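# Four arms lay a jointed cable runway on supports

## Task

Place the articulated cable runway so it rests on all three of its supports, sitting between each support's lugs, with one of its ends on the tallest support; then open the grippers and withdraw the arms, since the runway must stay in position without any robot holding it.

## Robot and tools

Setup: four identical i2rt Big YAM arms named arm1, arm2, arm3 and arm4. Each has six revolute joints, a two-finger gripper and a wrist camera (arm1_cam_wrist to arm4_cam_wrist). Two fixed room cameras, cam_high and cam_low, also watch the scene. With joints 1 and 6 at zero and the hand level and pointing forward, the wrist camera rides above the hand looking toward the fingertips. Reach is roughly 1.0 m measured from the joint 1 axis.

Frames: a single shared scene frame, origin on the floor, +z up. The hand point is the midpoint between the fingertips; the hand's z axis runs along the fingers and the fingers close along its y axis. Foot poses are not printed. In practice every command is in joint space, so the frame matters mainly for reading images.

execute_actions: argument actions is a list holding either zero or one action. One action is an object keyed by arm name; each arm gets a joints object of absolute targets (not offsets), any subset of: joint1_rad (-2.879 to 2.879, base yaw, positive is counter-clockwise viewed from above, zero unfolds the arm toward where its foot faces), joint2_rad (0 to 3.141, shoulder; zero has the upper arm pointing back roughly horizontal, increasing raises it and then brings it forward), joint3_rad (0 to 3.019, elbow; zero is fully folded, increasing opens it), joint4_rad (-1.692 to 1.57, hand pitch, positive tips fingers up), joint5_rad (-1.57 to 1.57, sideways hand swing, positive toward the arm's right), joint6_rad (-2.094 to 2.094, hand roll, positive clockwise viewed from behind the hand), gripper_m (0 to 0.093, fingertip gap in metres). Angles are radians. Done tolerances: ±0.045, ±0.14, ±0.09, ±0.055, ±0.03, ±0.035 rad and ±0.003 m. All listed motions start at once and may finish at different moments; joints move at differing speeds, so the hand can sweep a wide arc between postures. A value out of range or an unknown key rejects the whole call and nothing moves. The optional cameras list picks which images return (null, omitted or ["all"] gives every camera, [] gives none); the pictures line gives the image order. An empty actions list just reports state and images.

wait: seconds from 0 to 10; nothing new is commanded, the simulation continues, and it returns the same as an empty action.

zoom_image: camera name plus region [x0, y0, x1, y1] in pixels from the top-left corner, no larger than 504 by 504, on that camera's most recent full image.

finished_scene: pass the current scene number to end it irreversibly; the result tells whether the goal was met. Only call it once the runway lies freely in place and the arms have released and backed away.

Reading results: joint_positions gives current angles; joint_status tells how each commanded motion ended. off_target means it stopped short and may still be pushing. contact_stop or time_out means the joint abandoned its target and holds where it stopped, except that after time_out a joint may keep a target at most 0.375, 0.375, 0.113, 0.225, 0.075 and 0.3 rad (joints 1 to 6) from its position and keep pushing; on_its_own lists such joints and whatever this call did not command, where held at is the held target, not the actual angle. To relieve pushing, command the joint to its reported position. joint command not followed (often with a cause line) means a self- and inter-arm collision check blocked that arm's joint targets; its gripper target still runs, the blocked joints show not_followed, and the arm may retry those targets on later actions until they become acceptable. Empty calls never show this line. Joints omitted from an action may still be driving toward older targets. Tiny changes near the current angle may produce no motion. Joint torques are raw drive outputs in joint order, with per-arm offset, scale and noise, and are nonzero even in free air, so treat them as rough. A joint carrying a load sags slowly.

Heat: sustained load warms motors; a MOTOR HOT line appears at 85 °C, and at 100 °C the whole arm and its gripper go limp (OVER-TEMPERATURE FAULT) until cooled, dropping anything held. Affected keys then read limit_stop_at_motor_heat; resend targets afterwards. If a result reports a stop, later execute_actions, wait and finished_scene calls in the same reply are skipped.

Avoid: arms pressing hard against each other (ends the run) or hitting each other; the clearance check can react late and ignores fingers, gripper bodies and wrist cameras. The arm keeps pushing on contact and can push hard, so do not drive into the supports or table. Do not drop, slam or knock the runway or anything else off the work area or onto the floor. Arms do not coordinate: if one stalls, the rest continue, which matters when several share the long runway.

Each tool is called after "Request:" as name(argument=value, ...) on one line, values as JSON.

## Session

Request:
execute_actions(actions=[])

Scene clock: 0.00 s.
Joint torques (N m, as the arm reports them, + toward a larger angle): no reading
arm1.joint_positions: joint1_rad=-0.260 joint2_rad=+0.526 joint3_rad=+1.324 joint4_rad=-1.425 joint5_rad=-0.104 joint6_rad=-0.098 gripper_m=+0.094
arm1.joint_status: not commanded
arm1.hand: x=-0.9347 y=-0.2071 z=+1.4781 quat_wxyz=(-0.455, +0.018, -0.890, +0.010) (m; scene frame)
arm2.joint_positions: joint1_rad=+0.485 joint2_rad=+0.534 joint3_rad=+1.361 joint4_rad=-1.517 joint5_rad=-0.265 joint6_rad=-0.494 gripper_m=+0.094
arm2.joint_status: not commanded
arm2.hand: x=-0.3426 y=-0.5234 z=+1.5009 quat_wxyz=(-0.230, +0.862, -0.250, -0.375) (m; scene frame)
arm3.joint_positions: joint1_rad=+0.048 joint2_rad=+0.524 joint3_rad=+1.443 joint4_rad=-1.361 joint5_rad=+0.266 joint6_rad=-0.120 gripper_m=+0.094
arm3.joint_status: not commanded
arm3.hand: x=+0.1786 y=+0.1359 z=+1.5951 quat_wxyz=(-0.308, -0.553, -0.634, +0.444) (m; scene frame)
arm4.joint_positions: joint1_rad=+0.494 joint2_rad=+0.558 joint3_rad=+1.309 joint4_rad=-1.457 joint5_rad=-0.002 joint6_rad=-0.301 gripper_m=+0.094
arm4.joint_status: not commanded
arm4.hand: x=+0.9553 y=-0.2457 z=+1.5183 quat_wxyz=(-0.051, -0.823, -0.386, +0.414) (m; scene frame)
pictures: arm1_cam_wrist, arm2_cam_wrist, arm3_cam_wrist, arm4_cam_wrist, cam_high, cam_low
Images, in order (width x height): arm1_cam_wrist 616x616, arm2_cam_wrist 616x616, arm3_cam_wrist 616x616, arm4_cam_wrist 616x616, cam_high 504x504, cam_low 504x504.

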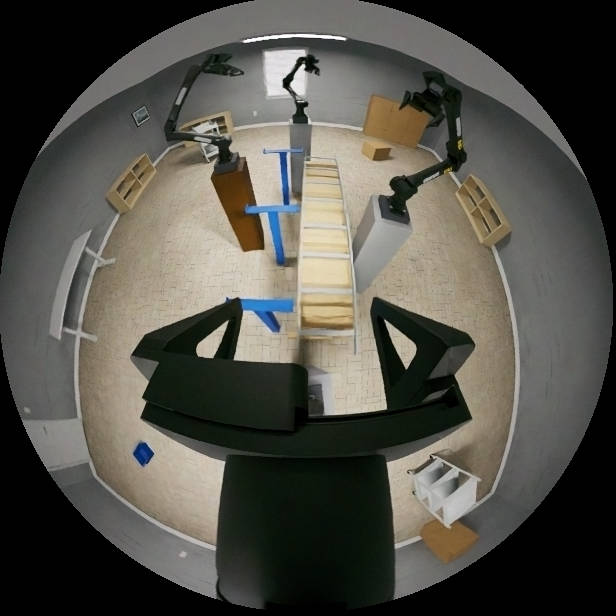

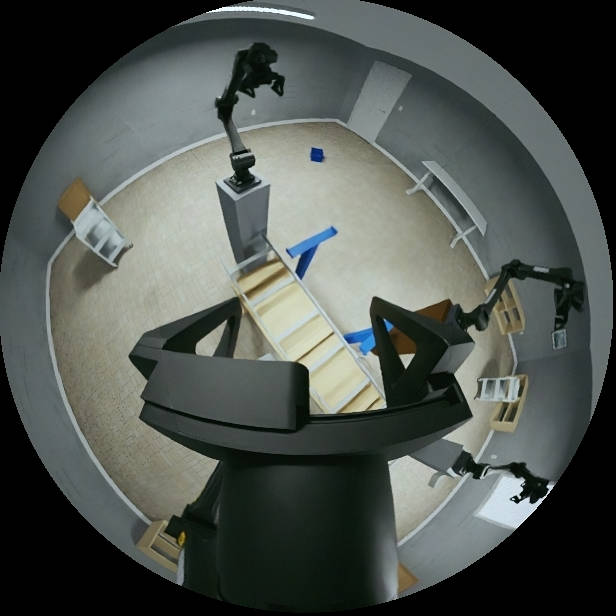

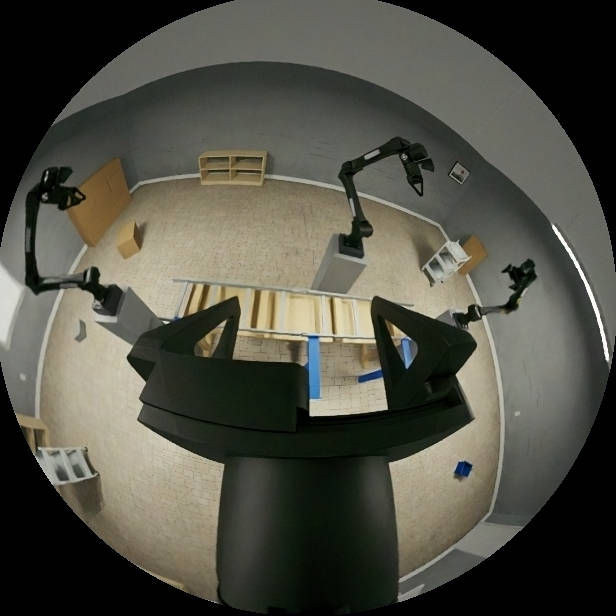

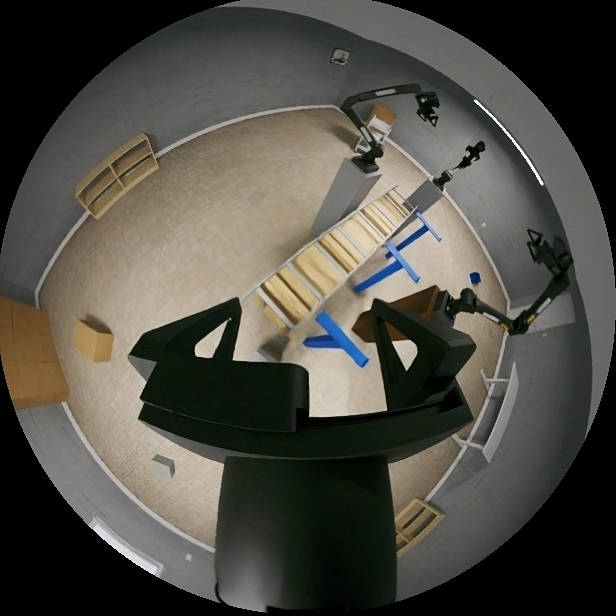

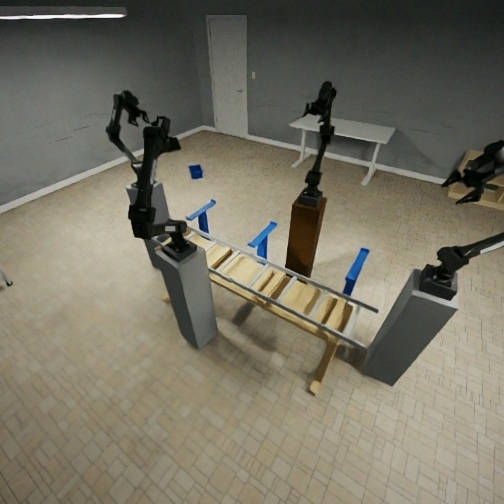

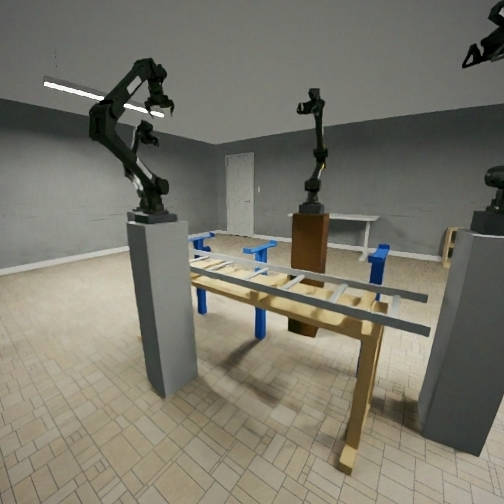

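Request:
execute_actions(actions=[{"arm1":{"joints":{"joint1_rad":-0.55,"joint2_rad":2.23,"joint3_rad":0.76,"joint4_rad":-0.1,"joint5_rad":0,"joint6_rad":-1.98}},"arm2":{"joints":{"joint1_rad":0.443,"joint2_rad":2.28,"joint3_rad":0.75,"joint4_rad":-0.03,"joint5_rad":0,"joint6_rad":0.355}},"arm3":{"joints":{"joint1_rad":-0.215,"joint2_rad":2.64,"joint3_rad":1.83,"joint4_rad":-0.74,"joint5_rad":0,"joint6_rad":-0.085}},"arm4":{"joints":{"joint1_rad":0.59,"joint2_rad":2.39,"joint3_rad":0.93,"joint4_rad":-0.1,"joint5_rad":0,"joint6_rad":-0.9}}}])

Scene clock: 4.20 s.
Joint torques (N m, as the arm reports them, + toward a larger angle): arm1=[ -1.12 -12.29   1.19   0.85   0.04  -0.12] | arm2=[ -1.45 -14.86   0.37   1.09   0.25   0.03] | arm3=[  0.96 -28.52   6.62   0.44   0.01   0.1 ] | arm4=[ -1.24 -15.19   1.31   0.94  -0.07  -0.15]
arm1.joint_positions: joint1_rad=-0.543 joint2_rad=+2.210 joint3_rad=+0.763 joint4_rad=-0.113 joint5_rad=-0.002 joint6_rad=-1.968 gripper_m=+0.094
arm1.joint_status: all done
arm1.hand: x=-0.8065 y=-0.3515 z=+0.7401 quat_wxyz=(+0.004, +0.706, -0.709, +0.010) (m; scene frame)
arm2.joint_positions: joint1_rad=+0.452 joint2_rad=+2.275 joint3_rad=+0.748 joint4_rad=-0.048 joint5_rad=-0.004 joint6_rad=+0.347 gripper_m=+0.094
arm2.joint_status: all done
arm2.hand: x=-0.3601 y=-0.3580 z=+0.7381 quat_wxyz=(+0.008, +0.711, -0.703, -0.001) (m; scene frame)
arm3.joint_positions: joint1_rad=-0.210 joint2_rad=+2.633 joint3_rad=+1.819 joint4_rad=-0.745 joint5_rad=+0.003 joint6_rad=-0.093 gripper_m=+0.094
arm3.joint_status: all done
arm3.hand: x=+0.1390 y=-0.3280 z=+0.7457 quat_wxyz=(-0.001, -0.701, -0.713, +0.005) (m; scene frame)
arm4.joint_positions: joint1_rad=+0.587 joint2_rad=+2.394 joint3_rad=+0.930 joint4_rad=-0.114 joint5_rad=-0.002 joint6_rad=-0.887 gripper_m=+0.094
arm4.joint_status: all done
arm4.hand: x=+0.8205 y=-0.3630 z=+0.7401 quat_wxyz=(+0.004, -0.715, -0.699, -0.006) (m; scene frame)
pictures: arm1_cam_wrist, arm2_cam_wrist, arm3_cam_wrist, arm4_cam_wrist, cam_high, cam_low
Images, in order (width x height): arm1_cam_wrist 616x616, arm2_cam_wrist 616x616, arm3_cam_wrist 616x616, arm4_cam_wrist 616x616, cam_high 504x504, cam_low 504x504.

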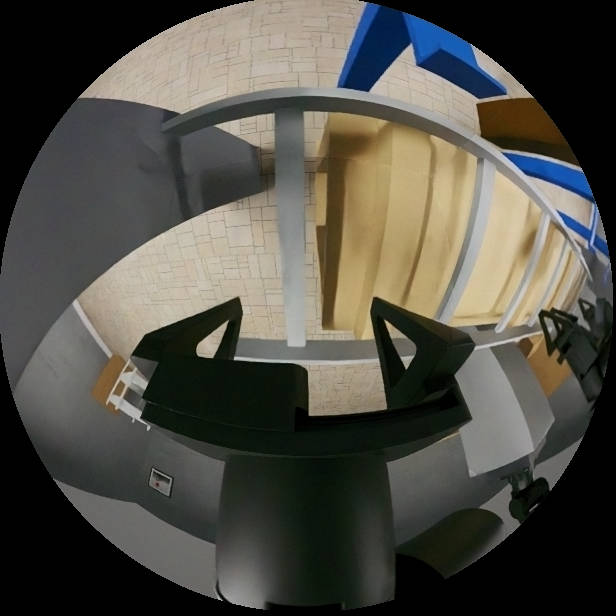

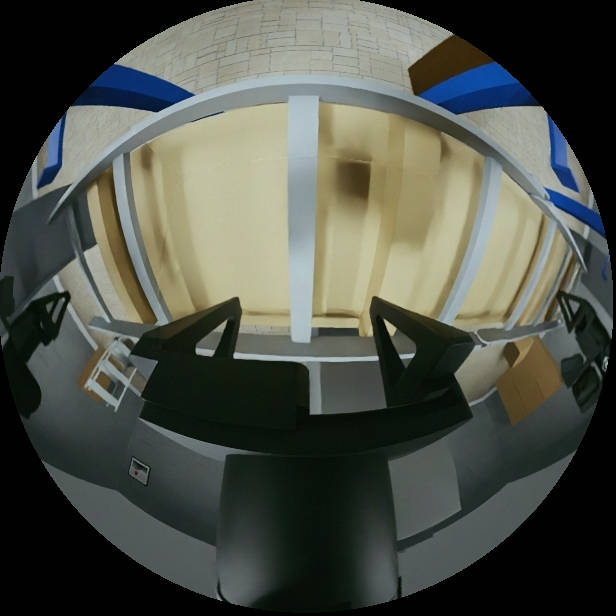

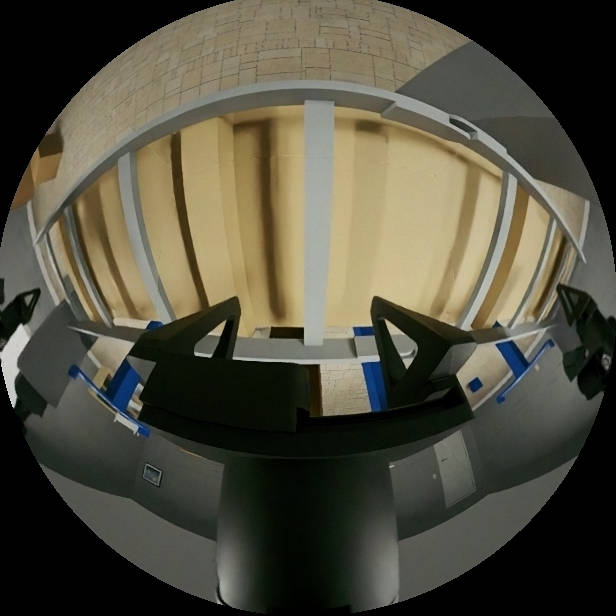

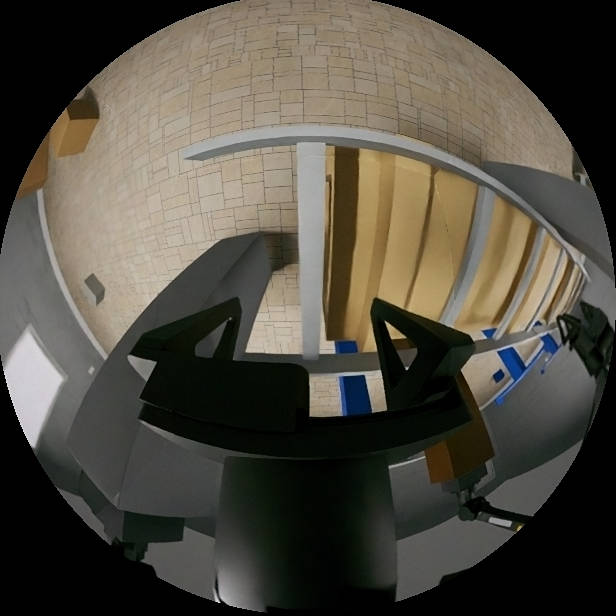

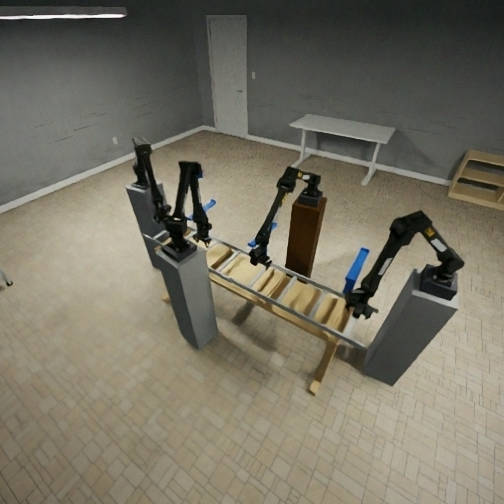

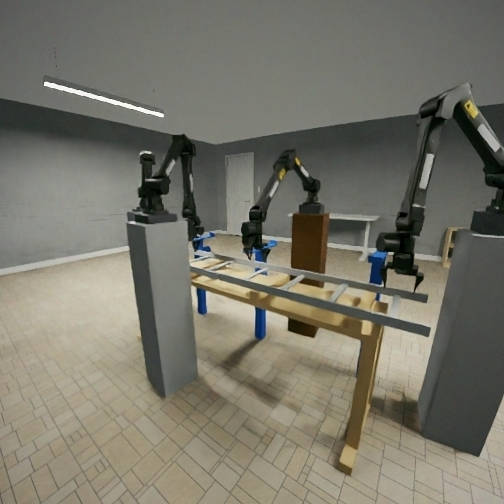

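Request:
execute_actions(actions=[{"arm1":{"joints":{"joint1_rad":-0.575,"joint2_rad":2.42,"joint3_rad":0.79,"joint4_rad":0.02,"joint6_rad":-2.01}},"arm2":{"joints":{"joint1_rad":0.454,"joint2_rad":2.574,"joint3_rad":0.93,"joint4_rad":0.09}},"arm3":{"joints":{"joint1_rad":-0.231,"joint2_rad":2.84,"joint3_rad":1.90,"joint4_rad":-0.62,"joint6_rad":-0.11}},"arm4":{"joints":{"joint1_rad":0.53,"joint2_rad":2.575,"joint3_rad":0.98,"joint4_rad":0.0,"joint6_rad":-0.985}}}], cameras=[])

Request:
execute_actions(actions=[{"arm1":{"joints":{"joint2_rad":2.54,"joint3_rad":0.856,"joint4_rad":0.09}},"arm4":{"joints":{"joint2_rad":2.685,"joint3_rad":1.055,"joint4_rad":0.055}}}])

Scene clock: 8.50 s.
Joint torques (N m, as the arm reports them, + toward a larger angle): arm1=[ -1.52 -12.78  -0.37   0.55   0.07  -0.1 ] | arm2=[ -0.94 -18.13  -0.52   0.7    0.3    0.03] | arm3=[  1.06 -28.26   5.4    0.75   0.02  -0.05] | arm4=[ -1.15 -15.69   0.18   0.64  -0.09  -0.15]
arm1.joint_positions: joint1_rad=-0.565 joint2_rad=+2.408 joint3_rad=+0.789 joint4_rad=+0.010 joint5_rad=-0.002 joint6_rad=-1.998 gripper_m=+0.094
arm1.joint_status: all done
arm1.hand: x=-0.8381 y=-0.3467 z=+0.6776 quat_wxyz=(+0.012, +0.708, -0.706, -0.013) (m; scene frame)
arm2.joint_positions: joint1_rad=+0.452 joint2_rad=+2.577 joint3_rad=+0.927 joint4_rad=+0.081 joint5_rad=-0.004 joint6_rad=+0.347 gripper_m=+0.094
arm2.joint_status: all done
arm2.hand: x=-0.3659 y=-0.3456 z=+0.6394 quat_wxyz=(+0.007, +0.711, -0.703, -0.003) (m; scene frame)
arm3.joint_positions: joint1_rad=-0.227 joint2_rad=+2.842 joint3_rad=+1.891 joint4_rad=-0.630 joint5_rad=+0.003 joint6_rad=-0.101 gripper_m=+0.094
arm3.joint_status: all done
arm3.hand: x=+0.1302 y=-0.2984 z=+0.6342 quat_wxyz=(+0.007, -0.704, -0.710, -0.004) (m; scene frame)
arm4.joint_positions: joint1_rad=+0.525 joint2_rad=+2.585 joint3_rad=+0.978 joint4_rad=-0.007 joint5_rad=-0.001 joint6_rad=-0.971 gripper_m=+0.094
arm4.joint_status: all done
arm4.hand: x=+0.8314 y=-0.3255 z=+0.6735 quat_wxyz=(+0.001, -0.707, -0.707, -0.025) (m; scene frame)
pictures: none
No camera images: the call's "cameras" was empty. Leave "cameras" out to get every camera's image.

Scene clock: 9.37 s.
Joint torques (N m, as the arm reports them, + toward a larger angle): arm1=[ -1.16 -12.14  -0.75   0.53   0.08  -0.12] | arm2=[ -0.77 -17.55  -0.54   0.77   0.25   0.04] | arm3=[  1.09 -28.65   5.38   0.69   0.02  -0.05] | arm4=[ -1.11 -14.81  -0.29   0.65  -0.08  -0.14]
arm1.joint_positions: joint1_rad=-0.565 joint2_rad=+2.515 joint3_rad=+0.858 joint4_rad=+0.083 joint5_rad=-0.002 joint6_rad=-1.999 gripper_m=+0.094
arm1.joint_status: all done
arm1.hand: x=-0.8256 y=-0.3530 z=+0.6423 quat_wxyz=(+0.006, +0.709, -0.705, +0.003) (m; scene frame)
arm2.joint_positions: joint1_rad=+0.452 joint2_rad=+2.577 joint3_rad=+0.927 joint4_rad=+0.081 joint5_rad=-0.004 joint6_rad=+0.347 gripper_m=+0.094
arm2.joint_status: not commanded
arm2.hand: x=-0.3659 y=-0.3456 z=+0.6394 quat_wxyz=(+0.007, +0.711, -0.703, -0.003) (m; scene frame)
arm3.joint_positions: joint1_rad=-0.227 joint2_rad=+2.842 joint3_rad=+1.891 joint4_rad=-0.630 joint5_rad=+0.003 joint6_rad=-0.101 gripper_m=+0.094
arm3.joint_status: not commanded
arm3.hand: x=+0.1302 y=-0.2984 z=+0.6342 quat_wxyz=(+0.007, -0.704, -0.710, -0.004) (m; scene frame)
arm4.joint_positions: joint1_rad=+0.525 joint2_rad=+2.678 joint3_rad=+1.058 joint4_rad=+0.048 joint5_rad=-0.001 joint6_rad=-0.972 gripper_m=+0.094
arm4.joint_status: all done
arm4.hand: x=+0.8169 y=-0.3348 z=+0.6396 quat_wxyz=(+0.005, -0.707, -0.708, -0.004) (m; scene frame)
pictures: arm1_cam_wrist, arm2_cam_wrist, arm3_cam_wrist, arm4_cam_wrist, cam_high, cam_low
Images, in order (width x height): arm1_cam_wrist 616x616, arm2_cam_wrist 616x616, arm3_cam_wrist 616x616, arm4_cam_wrist 616x616, cam_high 504x504, cam_low 504x504.

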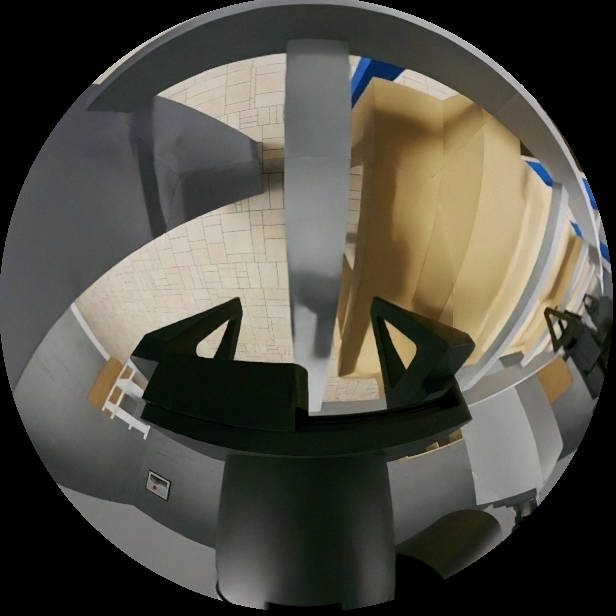

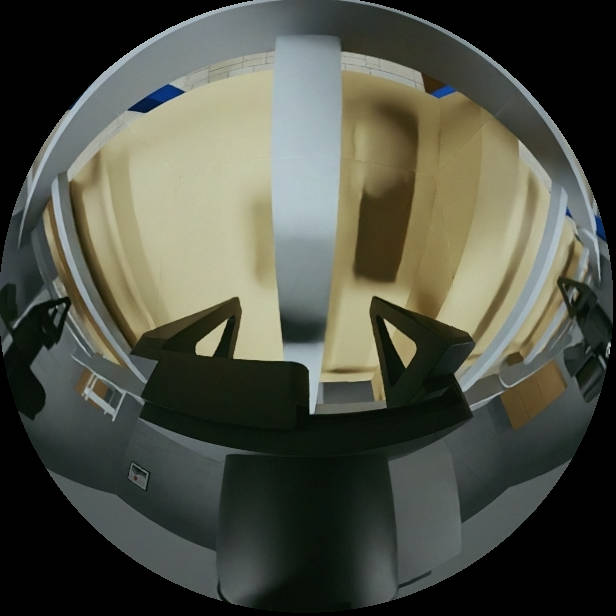

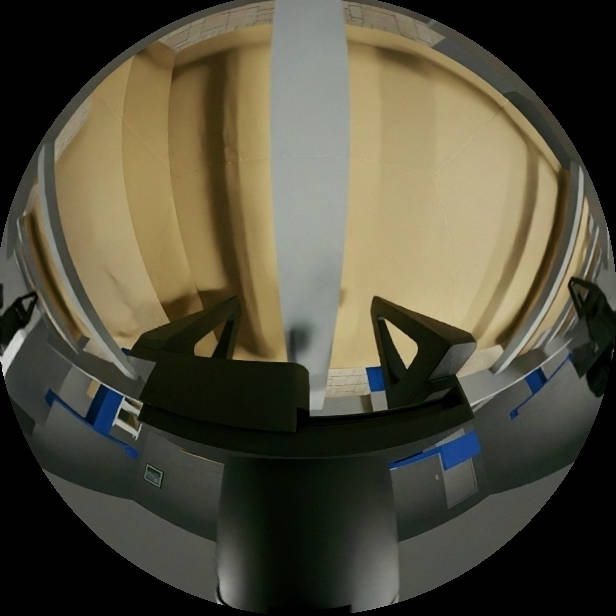

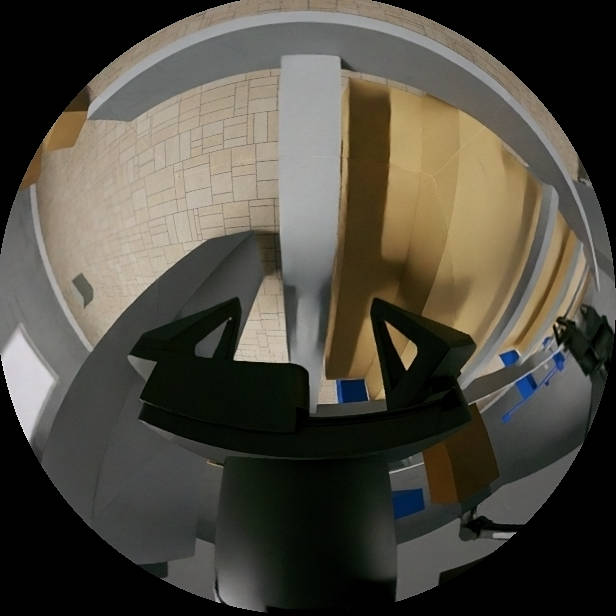

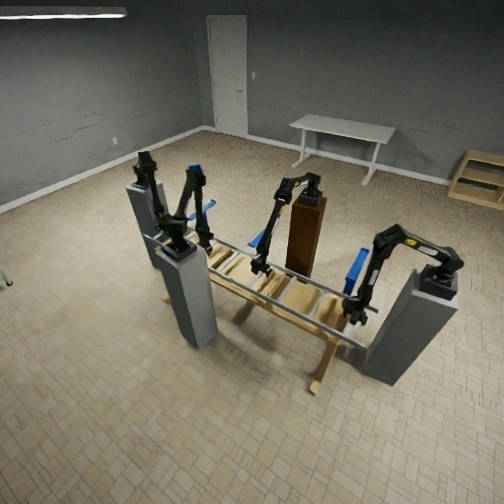

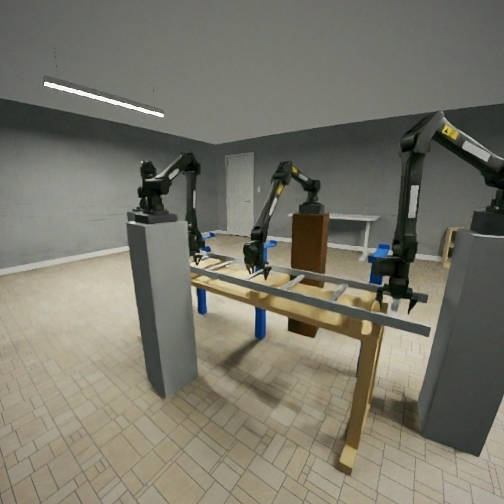

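Request:
execute_actions(actions=[{"arm1":{"joints":{"gripper_m":0}},"arm2":{"joints":{"gripper_m":0}},"arm3":{"joints":{"gripper_m":0}},"arm4":{"joints":{"gripper_m":0}}}], cameras=[])

Request:
execute_actions(actions=[{"arm1":{"joints":{"joint1_rad":-0.595,"joint2_rad":2.37,"joint3_rad":0.83,"joint4_rad":0.0,"joint6_rad":-2.02}},"arm2":{"joints":{"joint2_rad":2.38,"joint3_rad":0.83,"joint4_rad":0.06}},"arm3":{"joints":{"joint1_rad":-0.22,"joint2_rad":2.67,"joint3_rad":1.94,"joint4_rad":-0.69,"joint6_rad":-0.09}},"arm4":{"joints":{"joint1_rad":0.585,"joint2_rad":2.505,"joint3_rad":1.025,"joint4_rad":-0.017,"joint6_rad":-0.91}}}], cameras=[])

Request:
execute_actions(actions=[{"arm1":{"joints":{"joint1_rad":-0.61,"joint2_rad":2.25,"joint3_rad":0.80,"joint4_rad":-0.08,"joint6_rad":-2.03}},"arm2":{"joints":{"joint1_rad":0.46,"joint2_rad":2.265,"joint3_rad":0.74,"joint4_rad":0.04}},"arm3":{"joints":{"joint1_rad":-0.215,"joint2_rad":2.60,"joint3_rad":1.95,"joint4_rad":-0.765,"joint6_rad":-0.08}},"arm4":{"joints":{"joint1_rad":0.63,"joint2_rad":2.40,"joint3_rad":0.99,"joint4_rad":-0.08,"joint6_rad":-0.86}}}], cameras=["cam_high","cam_low"])

Scene clock: 14.27 s.
Joint torques (N m, as the arm reports them, + toward a larger angle): arm1=[ -0.97 -12.88  -1.1    0.47   0.16  -0.12] | arm2=[ -0.45 -17.04  -0.64   0.89   0.45  -0.07] | arm3=[  1.26 -28.73   5.44   0.61  -0.04   0.01] | arm4=[ -1.12 -14.78  -0.3    0.68  -0.08  -0.13]
arm1.joint_positions: joint1_rad=-0.565 joint2_rad=+2.515 joint3_rad=+0.862 joint4_rad=+0.089 joint5_rad=-0.006 joint6_rad=-1.997 gripper_m=+0.024
arm1.joint_status: gripper_m off_target (ended at +0.024, target +0.000)
arm1.hand: x=-0.8214 y=-0.3541 z=+0.6422 quat_wxyz=(+0.003, +0.708, -0.706, +0.008) (m; scene frame)
arm2.joint_positions: joint1_rad=+0.453 joint2_rad=+2.577 joint3_rad=+0.928 joint4_rad=+0.082 joint5_rad=-0.008 joint6_rad=+0.358 gripper_m=+0.024
arm2.joint_status: gripper_m off_target (ended at +0.024, target +0.000)
arm2.hand: x=-0.3669 y=-0.3456 z=+0.6394 quat_wxyz=(+0.008, +0.708, -0.706, -0.005) (m; scene frame)
arm3.joint_positions: joint1_rad=-0.229 joint2_rad=+2.842 joint3_rad=+1.891 joint4_rad=-0.629 joint5_rad=+0.004 joint6_rad=-0.109 gripper_m=+0.023
arm3.joint_status: gripper_m off_target (ended at +0.023, target +0.000)
arm3.hand: x=+0.1287 y=-0.2987 z=+0.6342 quat_wxyz=(+0.007, -0.702, -0.712, -0.003) (m; scene frame)
arm4.joint_positions: joint1_rad=+0.525 joint2_rad=+2.677 joint3_rad=+1.058 joint4_rad=+0.049 joint5_rad=-0.001 joint6_rad=-0.972 gripper_m=+0.024
arm4.joint_status: gripper_m off_target (ended at +0.024, target +0.000)
arm4.hand: x=+0.8168 y=-0.3349 z=+0.6397 quat_wxyz=(+0.005, -0.707, -0.708, -0.004) (m; scene frame)
pictures: none
No camera images: the call's "cameras" was empty. Leave "cameras" out to get every camera's image.

Scene clock: 15.33 s.
Joint torques (N m, as the arm reports them, + toward a larger angle): arm1=[ -0.72 -16.88  -0.14   0.19   0.08  -0.2 ] | arm2=[ -0.39 -26.23  -1.83  -0.13   0.13  -0.1 ] | arm3=[  1.57 -40.55   8.25  -0.6    0.12   0.03] | arm4=[ -1.09 -21.99   0.53   0.32  -0.34   0.02]
arm1.joint_positions: joint1_rad=-0.581 joint2_rad=+2.402 joint3_rad=+0.833 joint4_rad=+0.002 joint5_rad=-0.004 joint6_rad=-2.004 gripper_m=+0.024
arm1.joint_status: all done
arm1.hand: x=-0.8151 y=-0.3627 z=+0.6789 quat_wxyz=(+0.004, +0.705, -0.709, +0.006) (m; scene frame)
arm2.joint_positions: joint1_rad=+0.452 joint2_rad=+2.488 joint3_rad=+0.844 joint4_rad=+0.075 joint5_rad=-0.002 joint6_rad=+0.364 gripper_m=+0.024
arm2.joint_status: all done
arm2.hand: x=-0.3609 y=-0.3567 z=+0.6704 quat_wxyz=(+0.006, +0.705, -0.709, -0.003) (m; scene frame)
arm3.joint_positions: joint1_rad=-0.218 joint2_rad=+2.798 joint3_rad=+1.899 joint4_rad=-0.670 joint5_rad=+0.000 joint6_rad=-0.091 gripper_m=+0.023
arm3.joint_status: all done
arm3.hand: x=+0.1353 y=-0.3160 z=+0.6632 quat_wxyz=(+0.002, -0.705, -0.710, +0.000) (m; scene frame)
arm4.joint_positions: joint1_rad=+0.580 joint2_rad=+2.588 joint3_rad=+1.024 joint4_rad=-0.014 joint5_rad=+0.007 joint6_rad=-0.909 gripper_m=+0.024
arm4.joint_status: all done
arm4.hand: x=+0.8216 y=-0.3557 z=+0.6714 quat_wxyz=(+0.008, -0.709, -0.705, -0.008) (m; scene frame)
pictures: none
No camera images: the call's "cameras" was empty. Leave "cameras" out to get every camera's image.

Scene clock: 16.30 s.
Joint torques (N m, as the arm reports them, + toward a larger angle): arm1=[ -0.97 -17.46   1.2    0.6    0.1   -0.14] | arm2=[ -0.04 -25.28  -1.16   0.     0.1   -0.14] | arm3=[  0.91 -41.42   9.63  -0.65   0.12  -0.03] | arm4=[ -1.15 -21.43   1.6    0.41  -0.42  -0.06]
arm1.joint_positions: joint1_rad=-0.597 joint2_rad=+2.282 joint3_rad=+0.797 joint4_rad=-0.081 joint5_rad=-0.005 joint6_rad=-2.012 gripper_m=+0.024
arm1.joint_status: all done
arm1.hand: x=-0.8118 y=-0.3699 z=+0.7183 quat_wxyz=(+0.003, +0.702, -0.712, +0.007) (m; scene frame)
arm2.joint_positions: joint1_rad=+0.455 joint2_rad=+2.362 joint3_rad=+0.746 joint4_rad=+0.052 joint5_rad=-0.001 joint6_rad=+0.374 gripper_m=+0.024
arm2.joint_status: all done
arm2.hand: x=-0.3568 y=-0.3683 z=+0.7115 quat_wxyz=(+0.004, +0.703, -0.712, -0.005) (m; scene frame)
arm3.joint_positions: joint1_rad=-0.209 joint2_rad=+2.728 joint3_rad=+1.899 joint4_rad=-0.746 joint5_rad=+0.000 joint6_rad=-0.074 gripper_m=+0.023
arm3.joint_status: all done
arm3.hand: x=+0.1397 y=-0.3301 z=+0.7067 quat_wxyz=(+0.004, -0.707, -0.707, -0.002) (m; scene frame)
arm4.joint_positions: joint1_rad=+0.626 joint2_rad=+2.478 joint3_rad=+0.983 joint4_rad=-0.080 joint5_rad=+0.009 joint6_rad=-0.853 gripper_m=+0.024
arm4.joint_status: all done
arm4.hand: x=+0.8249 y=-0.3763 z=+0.7108 quat_wxyz=(+0.010, -0.713, -0.701, -0.006) (m; scene frame)
pictures: cam_high, cam_low
Images, in order (width x height): cam_high 504x504, cam_low 504x504.

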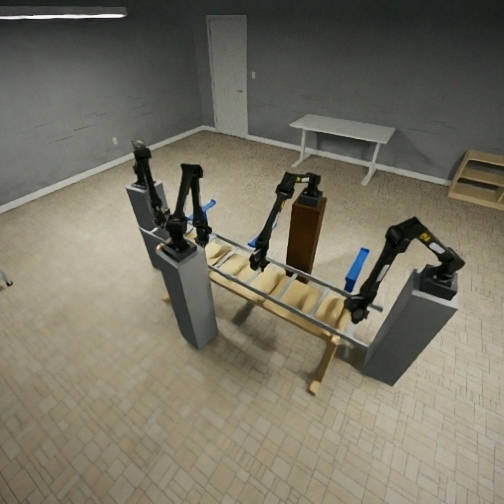

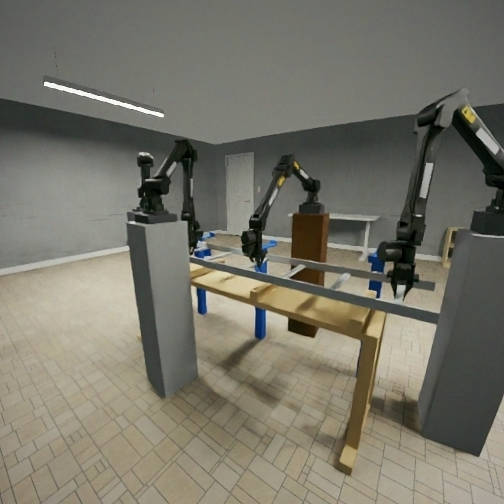

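Request:
execute_actions(actions=[{"arm1":{"joints":{"joint2_rad":2.09,"joint3_rad":0.755,"joint4_rad":-0.19}},"arm2":{"joints":{"joint2_rad":2.095,"joint3_rad":0.68,"joint4_rad":-0.07}},"arm3":{"joints":{"joint2_rad":2.49,"joint3_rad":1.88,"joint4_rad":-0.80}},"arm4":{"joints":{"joint2_rad":2.22,"joint3_rad":0.915,"joint4_rad":-0.185}}}], cameras=[])

Request:
execute_actions(actions=[{"arm1":{"joints":{"joint2_rad":1.94,"joint3_rad":0.73,"joint4_rad":-0.32}},"arm2":{"joints":{"joint2_rad":1.92,"joint3_rad":0.645,"joint4_rad":-0.21}},"arm3":{"joints":{"joint2_rad":2.385,"joint3_rad":1.84,"joint4_rad":-0.855}},"arm4":{"joints":{"joint2_rad":2.03,"joint3_rad":0.865,"joint4_rad":-0.325}}}], cameras=[])

Request:
execute_actions(actions=[{"arm1":{"joints":{"joint1_rad":-0.421,"joint2_rad":1.83,"joint3_rad":0.65,"joint4_rad":-0.354,"joint6_rad":-1.84}},"arm2":{"joints":{"joint1_rad":0.396,"joint2_rad":1.913,"joint3_rad":0.855,"joint4_rad":-0.416,"joint6_rad":0.31}},"arm3":{"joints":{"joint1_rad":-0.224,"joint2_rad":2.21,"joint3_rad":1.53,"joint4_rad":-0.737,"joint5_rad":-0.03,"joint6_rad":-0.089}},"arm4":{"joints":{"joint1_rad":0.463,"joint2_rad":1.855,"joint3_rad":0.728,"joint4_rad":-0.368,"joint6_rad":-1.017}}}], cameras=["cam_low"])

Request:
execute_actions(actions=[{"arm1":{"joints":{"joint1_rad":-0.208,"joint2_rad":1.817,"joint3_rad":0.616,"joint4_rad":-0.335,"joint6_rad":-1.63}},"arm2":{"joints":{"joint1_rad":0.351,"joint2_rad":1.99,"joint3_rad":1.065,"joint4_rad":-0.535,"joint6_rad":0.266}},"arm3":{"joints":{"joint1_rad":-0.235,"joint2_rad":2.11,"joint3_rad":1.275,"joint4_rad":-0.598,"joint6_rad":-0.1}},"arm4":{"joints":{"joint1_rad":0.277,"joint2_rad":1.82,"joint3_rad":0.638,"joint4_rad":-0.315,"joint6_rad":-1.203}}}], cameras=[])

Request:
execute_actions(actions=[{"arm1":{"joints":{"joint1_rad":0.011,"joint2_rad":1.82,"joint3_rad":0.624,"joint4_rad":-0.339,"joint6_rad":-1.41}},"arm2":{"joints":{"joint1_rad":0.317,"joint2_rad":2.08,"joint3_rad":1.295,"joint4_rad":-0.66,"joint6_rad":0.225}},"arm3":{"joints":{"joint1_rad":-0.251,"joint2_rad":2.01,"joint3_rad":1.045,"joint4_rad":-0.466,"joint6_rad":-0.116}},"arm4":{"joints":{"joint1_rad":0.061,"joint2_rad":1.8,"joint3_rad":0.595,"joint4_rad":-0.287,"joint6_rad":-1.42}}}], cameras=[])

Request:
execute_actions(actions=[{"arm1":{"joints":{"joint1_rad":0.216,"joint2_rad":1.83,"joint3_rad":0.674,"joint4_rad":-0.368,"joint6_rad":-1.205}},"arm2":{"joints":{"joint1_rad":0.291,"joint2_rad":2.195,"joint3_rad":1.545,"joint4_rad":-0.79,"joint6_rad":0.2}},"arm3":{"joints":{"joint1_rad":-0.275,"joint2_rad":1.94,"joint3_rad":0.828,"joint4_rad":-0.335,"joint6_rad":-0.137}},"arm4":{"joints":{"joint1_rad":-0.175,"joint2_rad":1.8,"joint3_rad":0.59,"joint4_rad":-0.283,"joint6_rad":-1.66}}}], cameras=[])

Request:
execute_actions(actions=[{"arm1":{"joints":{"joint1_rad":0.395,"joint2_rad":1.87,"joint3_rad":0.765,"joint4_rad":-0.415,"joint6_rad":-1.03}},"arm2":{"joints":{"joint1_rad":0.271,"joint2_rad":2.33,"joint3_rad":1.84,"joint4_rad":-0.94,"joint6_rad":0.18}},"arm3":{"joints":{"joint1_rad":-0.31,"joint2_rad":1.89,"joint3_rad":0.625,"joint4_rad":-0.199,"joint6_rad":-0.175}},"arm4":{"joints":{"joint1_rad":-0.405,"joint2_rad":1.815,"joint3_rad":0.635,"joint4_rad":-0.31,"joint6_rad":-1.89}}}])

Scene clock: 26.17 s.
Joint torques (N m, as the arm reports them, + toward a larger angle): arm1=[ -0.75 -16.54   2.38   0.49   0.01  -0.13] | arm2=[  0.87 -22.94   0.49  -0.1    0.08  -0.16] | arm3=[  0.73 -41.25   8.87   0.     0.35  -0.04] | arm4=[ -1.41 -20.54   2.92   0.56  -0.03  -0.12]
arm1.joint_positions: joint1_rad=-0.603 joint2_rad=+2.119 joint3_rad=+0.751 joint4_rad=-0.192 joint5_rad=+0.000 joint6_rad=-2.017 gripper_m=+0.024
arm1.joint_status: all done
arm1.hand: x=-0.8113 y=-0.3722 z=+0.7697 quat_wxyz=(+0.005, +0.702, -0.712, +0.010) (m; scene frame)
arm2.joint_positions: joint1_rad=+0.457 joint2_rad=+2.189 joint3_rad=+0.677 joint4_rad=-0.057 joint5_rad=+0.000 joint6_rad=+0.377 gripper_m=+0.024
arm2.joint_status: all done
arm2.hand: x=-0.3552 y=-0.3724 z=+0.7630 quat_wxyz=(+0.005, +0.702, -0.712, -0.003) (m; scene frame)
arm3.joint_positions: joint1_rad=-0.209 joint2_rad=+2.618 joint3_rad=+1.843 joint4_rad=-0.795 joint5_rad=-0.007 joint6_rad=-0.073 gripper_m=+0.023
arm3.joint_status: all done
arm3.hand: x=+0.1410 y=-0.3336 z=+0.7610 quat_wxyz=(+0.000, -0.708, -0.706, -0.003) (m; scene frame)
arm4.joint_positions: joint1_rad=+0.630 joint2_rad=+2.292 joint3_rad=+0.906 joint4_rad=-0.188 joint5_rad=-0.003 joint6_rad=-0.849 gripper_m=+0.024
arm4.joint_status: all done
arm4.hand: x=+0.8258 y=-0.3810 z=+0.7760 quat_wxyz=(+0.004, -0.713, -0.701, -0.005) (m; scene frame)
pictures: none
No camera images: the call's "cameras" was empty. Leave "cameras" out to get every camera's image.

Scene clock: 27.13 s.
Joint torques (N m, as the arm reports them, + toward a larger angle): arm1=[ -0.48 -15.12   3.16   0.21  -0.14  -0.05] | arm2=[ -1.06 -22.32   2.43  -0.05   0.03  -0.2 ] | arm3=[  0.71 -41.01   9.58   0.21   0.63  -0.08] | arm4=[ -1.45 -19.52   4.32   0.51   0.16  -0.1 ]
arm1.joint_positions: joint1_rad=-0.606 joint2_rad=+1.966 joint3_rad=+0.729 joint4_rad=-0.319 joint5_rad=+0.003 joint6_rad=-2.020 gripper_m=+0.024
arm1.joint_status: all done
arm1.hand: x=-0.8097 y=-0.3741 z=+0.8187 quat_wxyz=(+0.006, +0.702, -0.712, +0.013) (m; scene frame)
arm2.joint_positions: joint1_rad=+0.455 joint2_rad=+2.011 joint3_rad=+0.631 joint4_rad=-0.195 joint5_rad=+0.002 joint6_rad=+0.375 gripper_m=+0.024
arm2.joint_status: all done
arm2.hand: x=-0.3527 y=-0.3752 z=+0.8135 quat_wxyz=(+0.005, +0.702, -0.712, +0.001) (m; scene frame)
arm3.joint_positions: joint1_rad=-0.207 joint2_rad=+2.513 joint3_rad=+1.798 joint4_rad=-0.855 joint5_rad=-0.015 joint6_rad=-0.072 gripper_m=+0.023
arm3.joint_status: all done
arm3.hand: x=+0.1438 y=-0.3343 z=+0.8153 quat_wxyz=(-0.003, -0.707, -0.707, -0.005) (m; scene frame)
arm4.joint_positions: joint1_rad=+0.632 joint2_rad=+2.103 joint3_rad=+0.854 joint4_rad=-0.327 joint5_rad=-0.008 joint6_rad=-0.849 gripper_m=+0.024
arm4.joint_status: all done
arm4.hand: x=+0.8275 y=-0.3829 z=+0.8412 quat_wxyz=(+0.001, -0.712, -0.702, -0.006) (m; scene frame)
pictures: none
No camera images: the call's "cameras" was empty. Leave "cameras" out to get every camera's image.

Scene clock: 28.17 s.
Joint torques (N m, as the arm reports them, + toward a larger angle): arm1=[ -0.85 -15.52   3.4   -0.17   0.12  -0.03] | arm2=[  0.79 -24.84   5.45  -0.96  -0.19  -0.08] | arm3=[  1.42 -38.75   8.31   0.7    0.29   0.08] | arm4=[ -0.87 -17.66   4.97   0.52  -0.02   0.06]
arm1.joint_positions: joint1_rad=-0.416 joint2_rad=+1.865 joint3_rad=+0.648 joint4_rad=-0.345 joint5_rad=-0.004 joint6_rad=-1.836 gripper_m=+0.024
arm1.joint_status: all done
arm1.hand: x=-0.8114 y=-0.3016 z=+0.8395 quat_wxyz=(+0.002, +0.704, -0.710, +0.008) (m; scene frame)
arm2.joint_positions: joint1_rad=+0.393 joint2_rad=+2.011 joint3_rad=+0.823 joint4_rad=-0.384 joint5_rad=+0.007 joint6_rad=+0.310 gripper_m=+0.024
arm2.joint_status: all done
arm2.hand: x=-0.3539 y=-0.3006 z=+0.8339 quat_wxyz=(+0.002, +0.703, -0.711, +0.001) (m; scene frame)
arm3.joint_positions: joint1_rad=-0.225 joint2_rad=+2.345 joint3_rad=+1.493 joint4_rad=-0.750 joint5_rad=-0.035 joint6_rad=-0.095 gripper_m=+0.023
arm3.joint_status: all done
arm3.hand: x=+0.1429 y=-0.2564 z=+0.8344 quat_wxyz=(-0.001, -0.706, -0.708, -0.024) (m; scene frame)
arm4.joint_positions: joint1_rad=+0.457 joint2_rad=+1.930 joint3_rad=+0.712 joint4_rad=-0.372 joint5_rad=-0.003 joint6_rad=-1.021 gripper_m=+0.024
arm4.joint_status: all done
arm4.hand: x=+0.8266 y=-0.3037 z=+0.8852 quat_wxyz=(+0.002, -0.713, -0.701, -0.012) (m; scene frame)
pictures: cam_low
Images, in order (width x height): cam_low 504x504.

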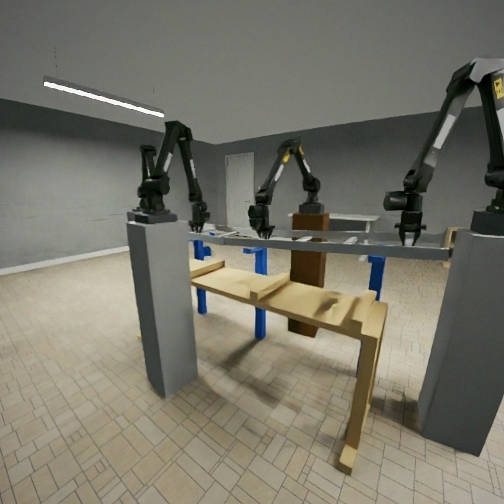

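Scene clock: 29.20 s.
Joint torques (N m, as the arm reports them, + toward a larger angle): arm1=[ -0.95 -15.69   2.64  -0.07   0.1   -0.03] | arm2=[ -0.39 -27.55   7.27  -0.6   -0.25   0.06] | arm3=[  1.15 -35.45   6.89   0.44   0.29   0.06] | arm4=[ -0.95 -16.4    4.47   0.77  -0.2    0.07]
arm1.joint_positions: joint1_rad=-0.203 joint2_rad=+1.854 joint3_rad=+0.623 joint4_rad=-0.328 joint5_rad=-0.005 joint6_rad=-1.624 gripper_m=+0.024
arm1.joint_status: all done
arm1.hand: x=-0.8080 y=-0.2317 z=+0.8384 quat_wxyz=(+0.001, +0.704, -0.710, +0.008) (m; scene frame)
arm2.joint_positions: joint1_rad=+0.341 joint2_rad=+2.090 joint3_rad=+1.026 joint4_rad=-0.503 joint5_rad=+0.008 joint6_rad=+0.259 gripper_m=+0.024
arm2.joint_status: all done
arm2.hand: x=-0.3512 y=-0.2296 z=+0.8352 quat_wxyz=(+0.001, +0.703, -0.711, -0.001) (m; scene frame)
arm3.joint_positions: joint1_rad=-0.232 joint2_rad=+2.243 joint3_rad=+1.241 joint4_rad=-0.605 joint5_rad=-0.035 joint6_rad=-0.103 gripper_m=+0.023
arm3.joint_status: all done
arm3.hand: x=+0.1456 y=-0.1852 z=+0.8313 quat_wxyz=(+0.000, -0.705, -0.708, -0.025) (m; scene frame)
arm4.joint_positions: joint1_rad=+0.270 joint2_rad=+1.894 joint3_rad=+0.622 joint4_rad=-0.325 joint5_rad=+0.002 joint6_rad=-1.209 gripper_m=+0.024
arm4.joint_status: all done
arm4.hand: x=+0.8303 y=-0.2334 z=+0.8864 quat_wxyz=(+0.001, -0.713, -0.701, -0.016) (m; scene frame)
pictures: none
No camera images: the call's "cameras" was empty. Leave "cameras" out to get every camera's image.

Scene clock: 30.30 s.
Joint torques (N m, as the arm reports them, + toward a larger angle): arm1=[ -0.12 -14.28   3.48  -0.04   0.09   0.01] | arm2=[ -0.02 -29.14   8.92  -0.52  -0.3   -0.12] | arm3=[  1.94 -33.33   5.88   0.45   0.15   0.08] | arm4=[ -0.96 -15.64   4.21   0.99  -0.37   0.06]
arm1.joint_positions: joint1_rad=+0.016 joint2_rad=+1.852 joint3_rad=+0.623 joint4_rad=-0.327 joint5_rad=-0.003 joint6_rad=-1.404 gripper_m=+0.024
arm1.joint_status: all done
arm1.hand: x=-0.8106 y=-0.1614 z=+0.8379 quat_wxyz=(+0.000, +0.704, -0.711, +0.008) (m; scene frame)
arm2.joint_positions: joint1_rad=+0.314 joint2_rad=+2.176 joint3_rad=+1.246 joint4_rad=-0.631 joint5_rad=+0.010 joint6_rad=+0.231 gripper_m=+0.024
arm2.joint_status: all done
arm2.hand: x=-0.3538 y=-0.1592 z=+0.8406 quat_wxyz=(-0.002, +0.703, -0.711, -0.003) (m; scene frame)
arm3.joint_positions: joint1_rad=-0.253 joint2_rad=+2.145 joint3_rad=+1.013 joint4_rad=-0.472 joint5_rad=-0.031 joint6_rad=-0.122 gripper_m=+0.023
arm3.joint_status: all done
arm3.hand: x=+0.1426 y=-0.1150 z=+0.8345 quat_wxyz=(+0.001, -0.706, -0.708, -0.024) (m; scene frame)
arm4.joint_positions: joint1_rad=+0.054 joint2_rad=+1.873 joint3_rad=+0.581 joint4_rad=-0.304 joint5_rad=+0.007 joint6_rad=-1.425 gripper_m=+0.024
arm4.joint_status: all done
arm4.hand: x=+0.8286 y=-0.1650 z=+0.8888 quat_wxyz=(+0.001, -0.713, -0.701, -0.016) (m; scene frame)
pictures: none
No camera images: the call's "cameras" was empty. Leave "cameras" out to get every camera's image.

Scene clock: 31.40 s.
Joint torques (N m, as the arm reports them, + toward a larger angle): arm1=[ -0.5  -13.81   4.98  -0.73   0.17   0.03] | arm2=[ -0.22 -31.02  10.21  -0.48  -0.26  -0.12] | arm3=[  1.8  -29.74   4.44   0.27  -0.02   0.15] | arm4=[ -0.98 -15.95   3.87   0.88  -0.53   0.03]
arm1.joint_positions: joint1_rad=+0.218 joint2_rad=+1.852 joint3_rad=+0.656 joint4_rad=-0.344 joint5_rad=-0.004 joint6_rad=-1.202 gripper_m=+0.024
arm1.joint_status: all done
arm1.hand: x=-0.8124 y=-0.0922 z=+0.8413 quat_wxyz=(-0.009, +0.704, -0.710, +0.010) (m; scene frame)
arm2.joint_positions: joint1_rad=+0.291 joint2_rad=+2.278 joint3_rad=+1.488 joint4_rad=-0.761 joint5_rad=+0.008 joint6_rad=+0.206 gripper_m=+0.024
arm2.joint_status: all done
arm2.hand: x=-0.3561 y=-0.0889 z=+0.8459 quat_wxyz=(-0.003, +0.704, -0.710, -0.007) (m; scene frame)
arm3.joint_positions: joint1_rad=-0.280 joint2_rad=+2.066 joint3_rad=+0.798 joint4_rad=-0.339 joint5_rad=-0.027 joint6_rad=-0.151 gripper_m=+0.023
arm3.joint_status: all done
arm3.hand: x=+0.1403 y=-0.0427 z=+0.8360 quat_wxyz=(+0.002, -0.705, -0.708, -0.023) (m; scene frame)
arm4.joint_positions: joint1_rad=-0.182 joint2_rad=+1.872 joint3_rad=+0.580 joint4_rad=-0.297 joint5_rad=+0.011 joint6_rad=-1.662 gripper_m=+0.024
arm4.joint_status: all done
arm4.hand: x=+0.8269 y=-0.0940 z=+0.8899 quat_wxyz=(+0.002, -0.713, -0.702, -0.014) (m; scene frame)
pictures: none
No camera images: the call's "cameras" was empty. Leave "cameras" out to get every camera's image.

Scene clock: 32.50 s.
Joint torques (N m, as the arm reports them, + toward a larger angle): arm1=[  0.01 -13.39   5.4   -0.41  -0.09  -0.02] | arm2=[ -0.3  -32.4   12.6   -0.72  -0.31  -0.04] | arm3=[  1.27 -25.47   2.91   0.69   0.01   0.08] | arm4=[ -1.35 -14.78   5.95   0.1   -0.49   0.01]
arm1.joint_positions: joint1_rad=+0.392 joint2_rad=+1.884 joint3_rad=+0.746 joint4_rad=-0.397 joint5_rad=+0.000 joint6_rad=-1.028 gripper_m=+0.024
arm1.joint_status: all done
arm1.hand: x=-0.8094 y=-0.0230 z=+0.8433 quat_wxyz=(-0.011, +0.704, -0.710, +0.010) (m; scene frame)
arm2.joint_positions: joint1_rad=+0.268 joint2_rad=+2.404 joint3_rad=+1.769 joint4_rad=-0.910 joint5_rad=+0.009 joint6_rad=+0.181 gripper_m=+0.024
arm2.joint_status: all done
arm2.hand: x=-0.3539 y=-0.0189 z=+0.8509 quat_wxyz=(-0.006, +0.704, -0.710, -0.009) (m; scene frame)
arm3.joint_positions: joint1_rad=-0.309 joint2_rad=+2.004 joint3_rad=+0.601 joint4_rad=-0.210 joint5_rad=-0.028 joint6_rad=-0.181 gripper_m=+0.023
arm3.joint_status: all done
arm3.hand: x=+0.1422 y=+0.0287 z=+0.8386 quat_wxyz=(+0.003, -0.705, -0.709, -0.026) (m; scene frame)
arm4.joint_positions: joint1_rad=-0.408 joint2_rad=+1.872 joint3_rad=+0.604 joint4_rad=-0.303 joint5_rad=+0.010 joint6_rad=-1.890 gripper_m=+0.024
arm4.joint_status: all done
arm4.hand: x=+0.8298 y=-0.0242 z=+0.8933 quat_wxyz=(+0.007, -0.712, -0.702, -0.008) (m; scene frame)
pictures: arm1_cam_wrist, arm2_cam_wrist, arm3_cam_wrist, arm4_cam_wrist, cam_high, cam_low
Images, in order (width x height): arm1_cam_wrist 616x616, arm2_cam_wrist 616x616, arm3_cam_wrist 616x616, arm4_cam_wrist 616x616, cam_high 504x504, cam_low 504x504.

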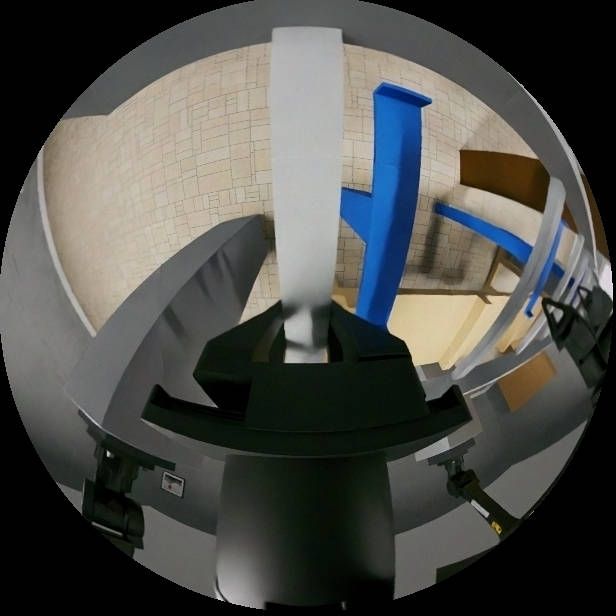

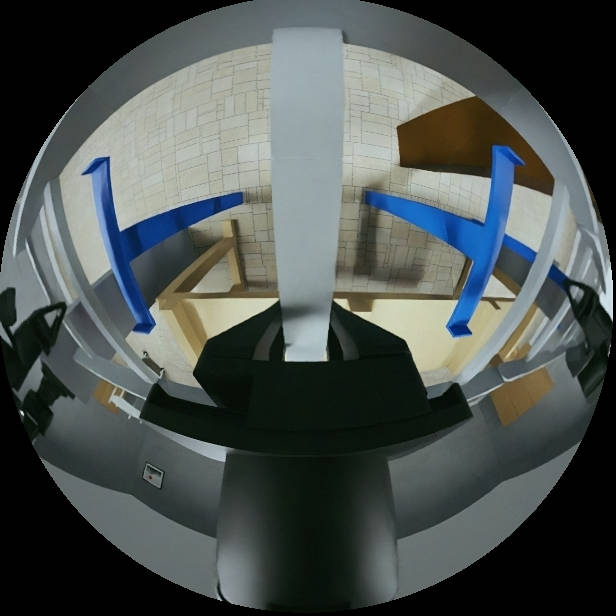

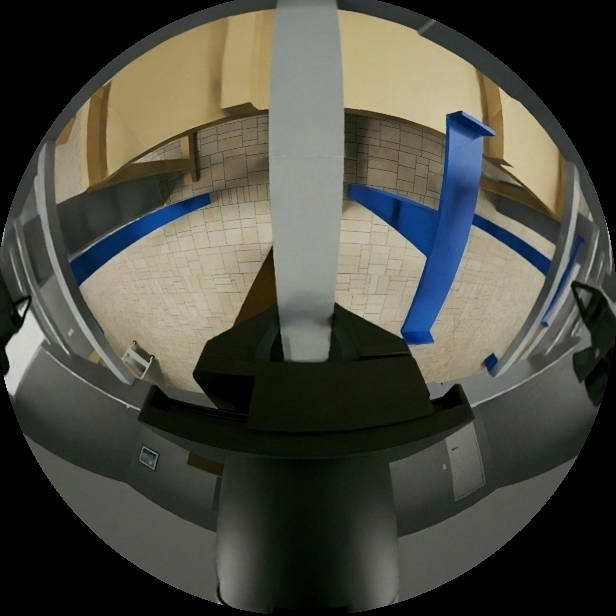

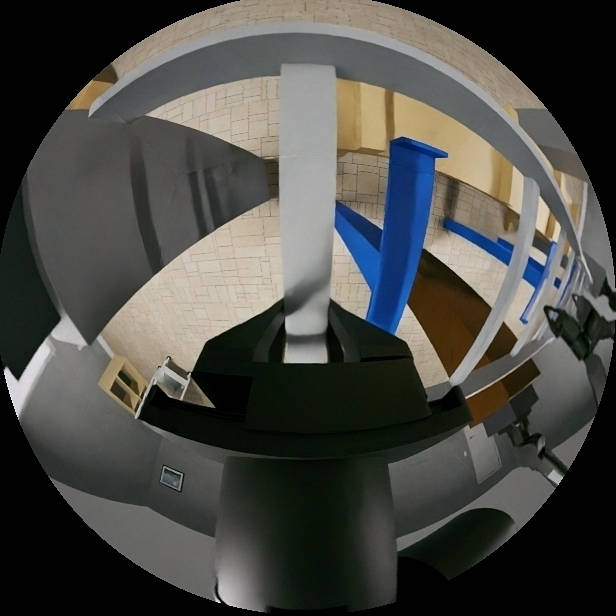

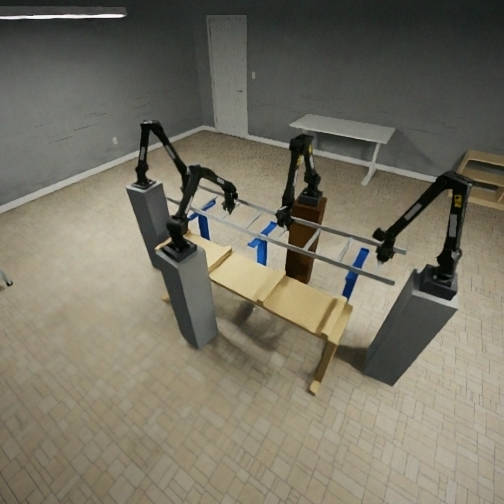

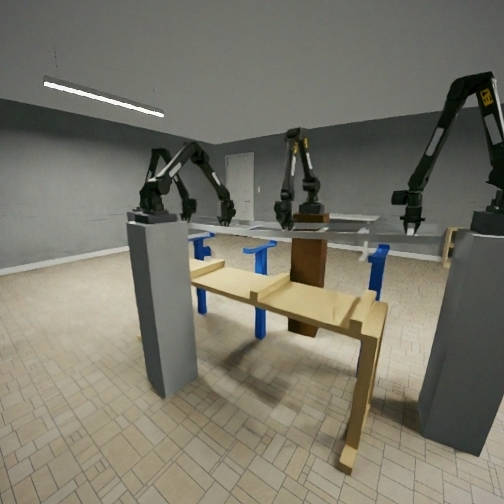

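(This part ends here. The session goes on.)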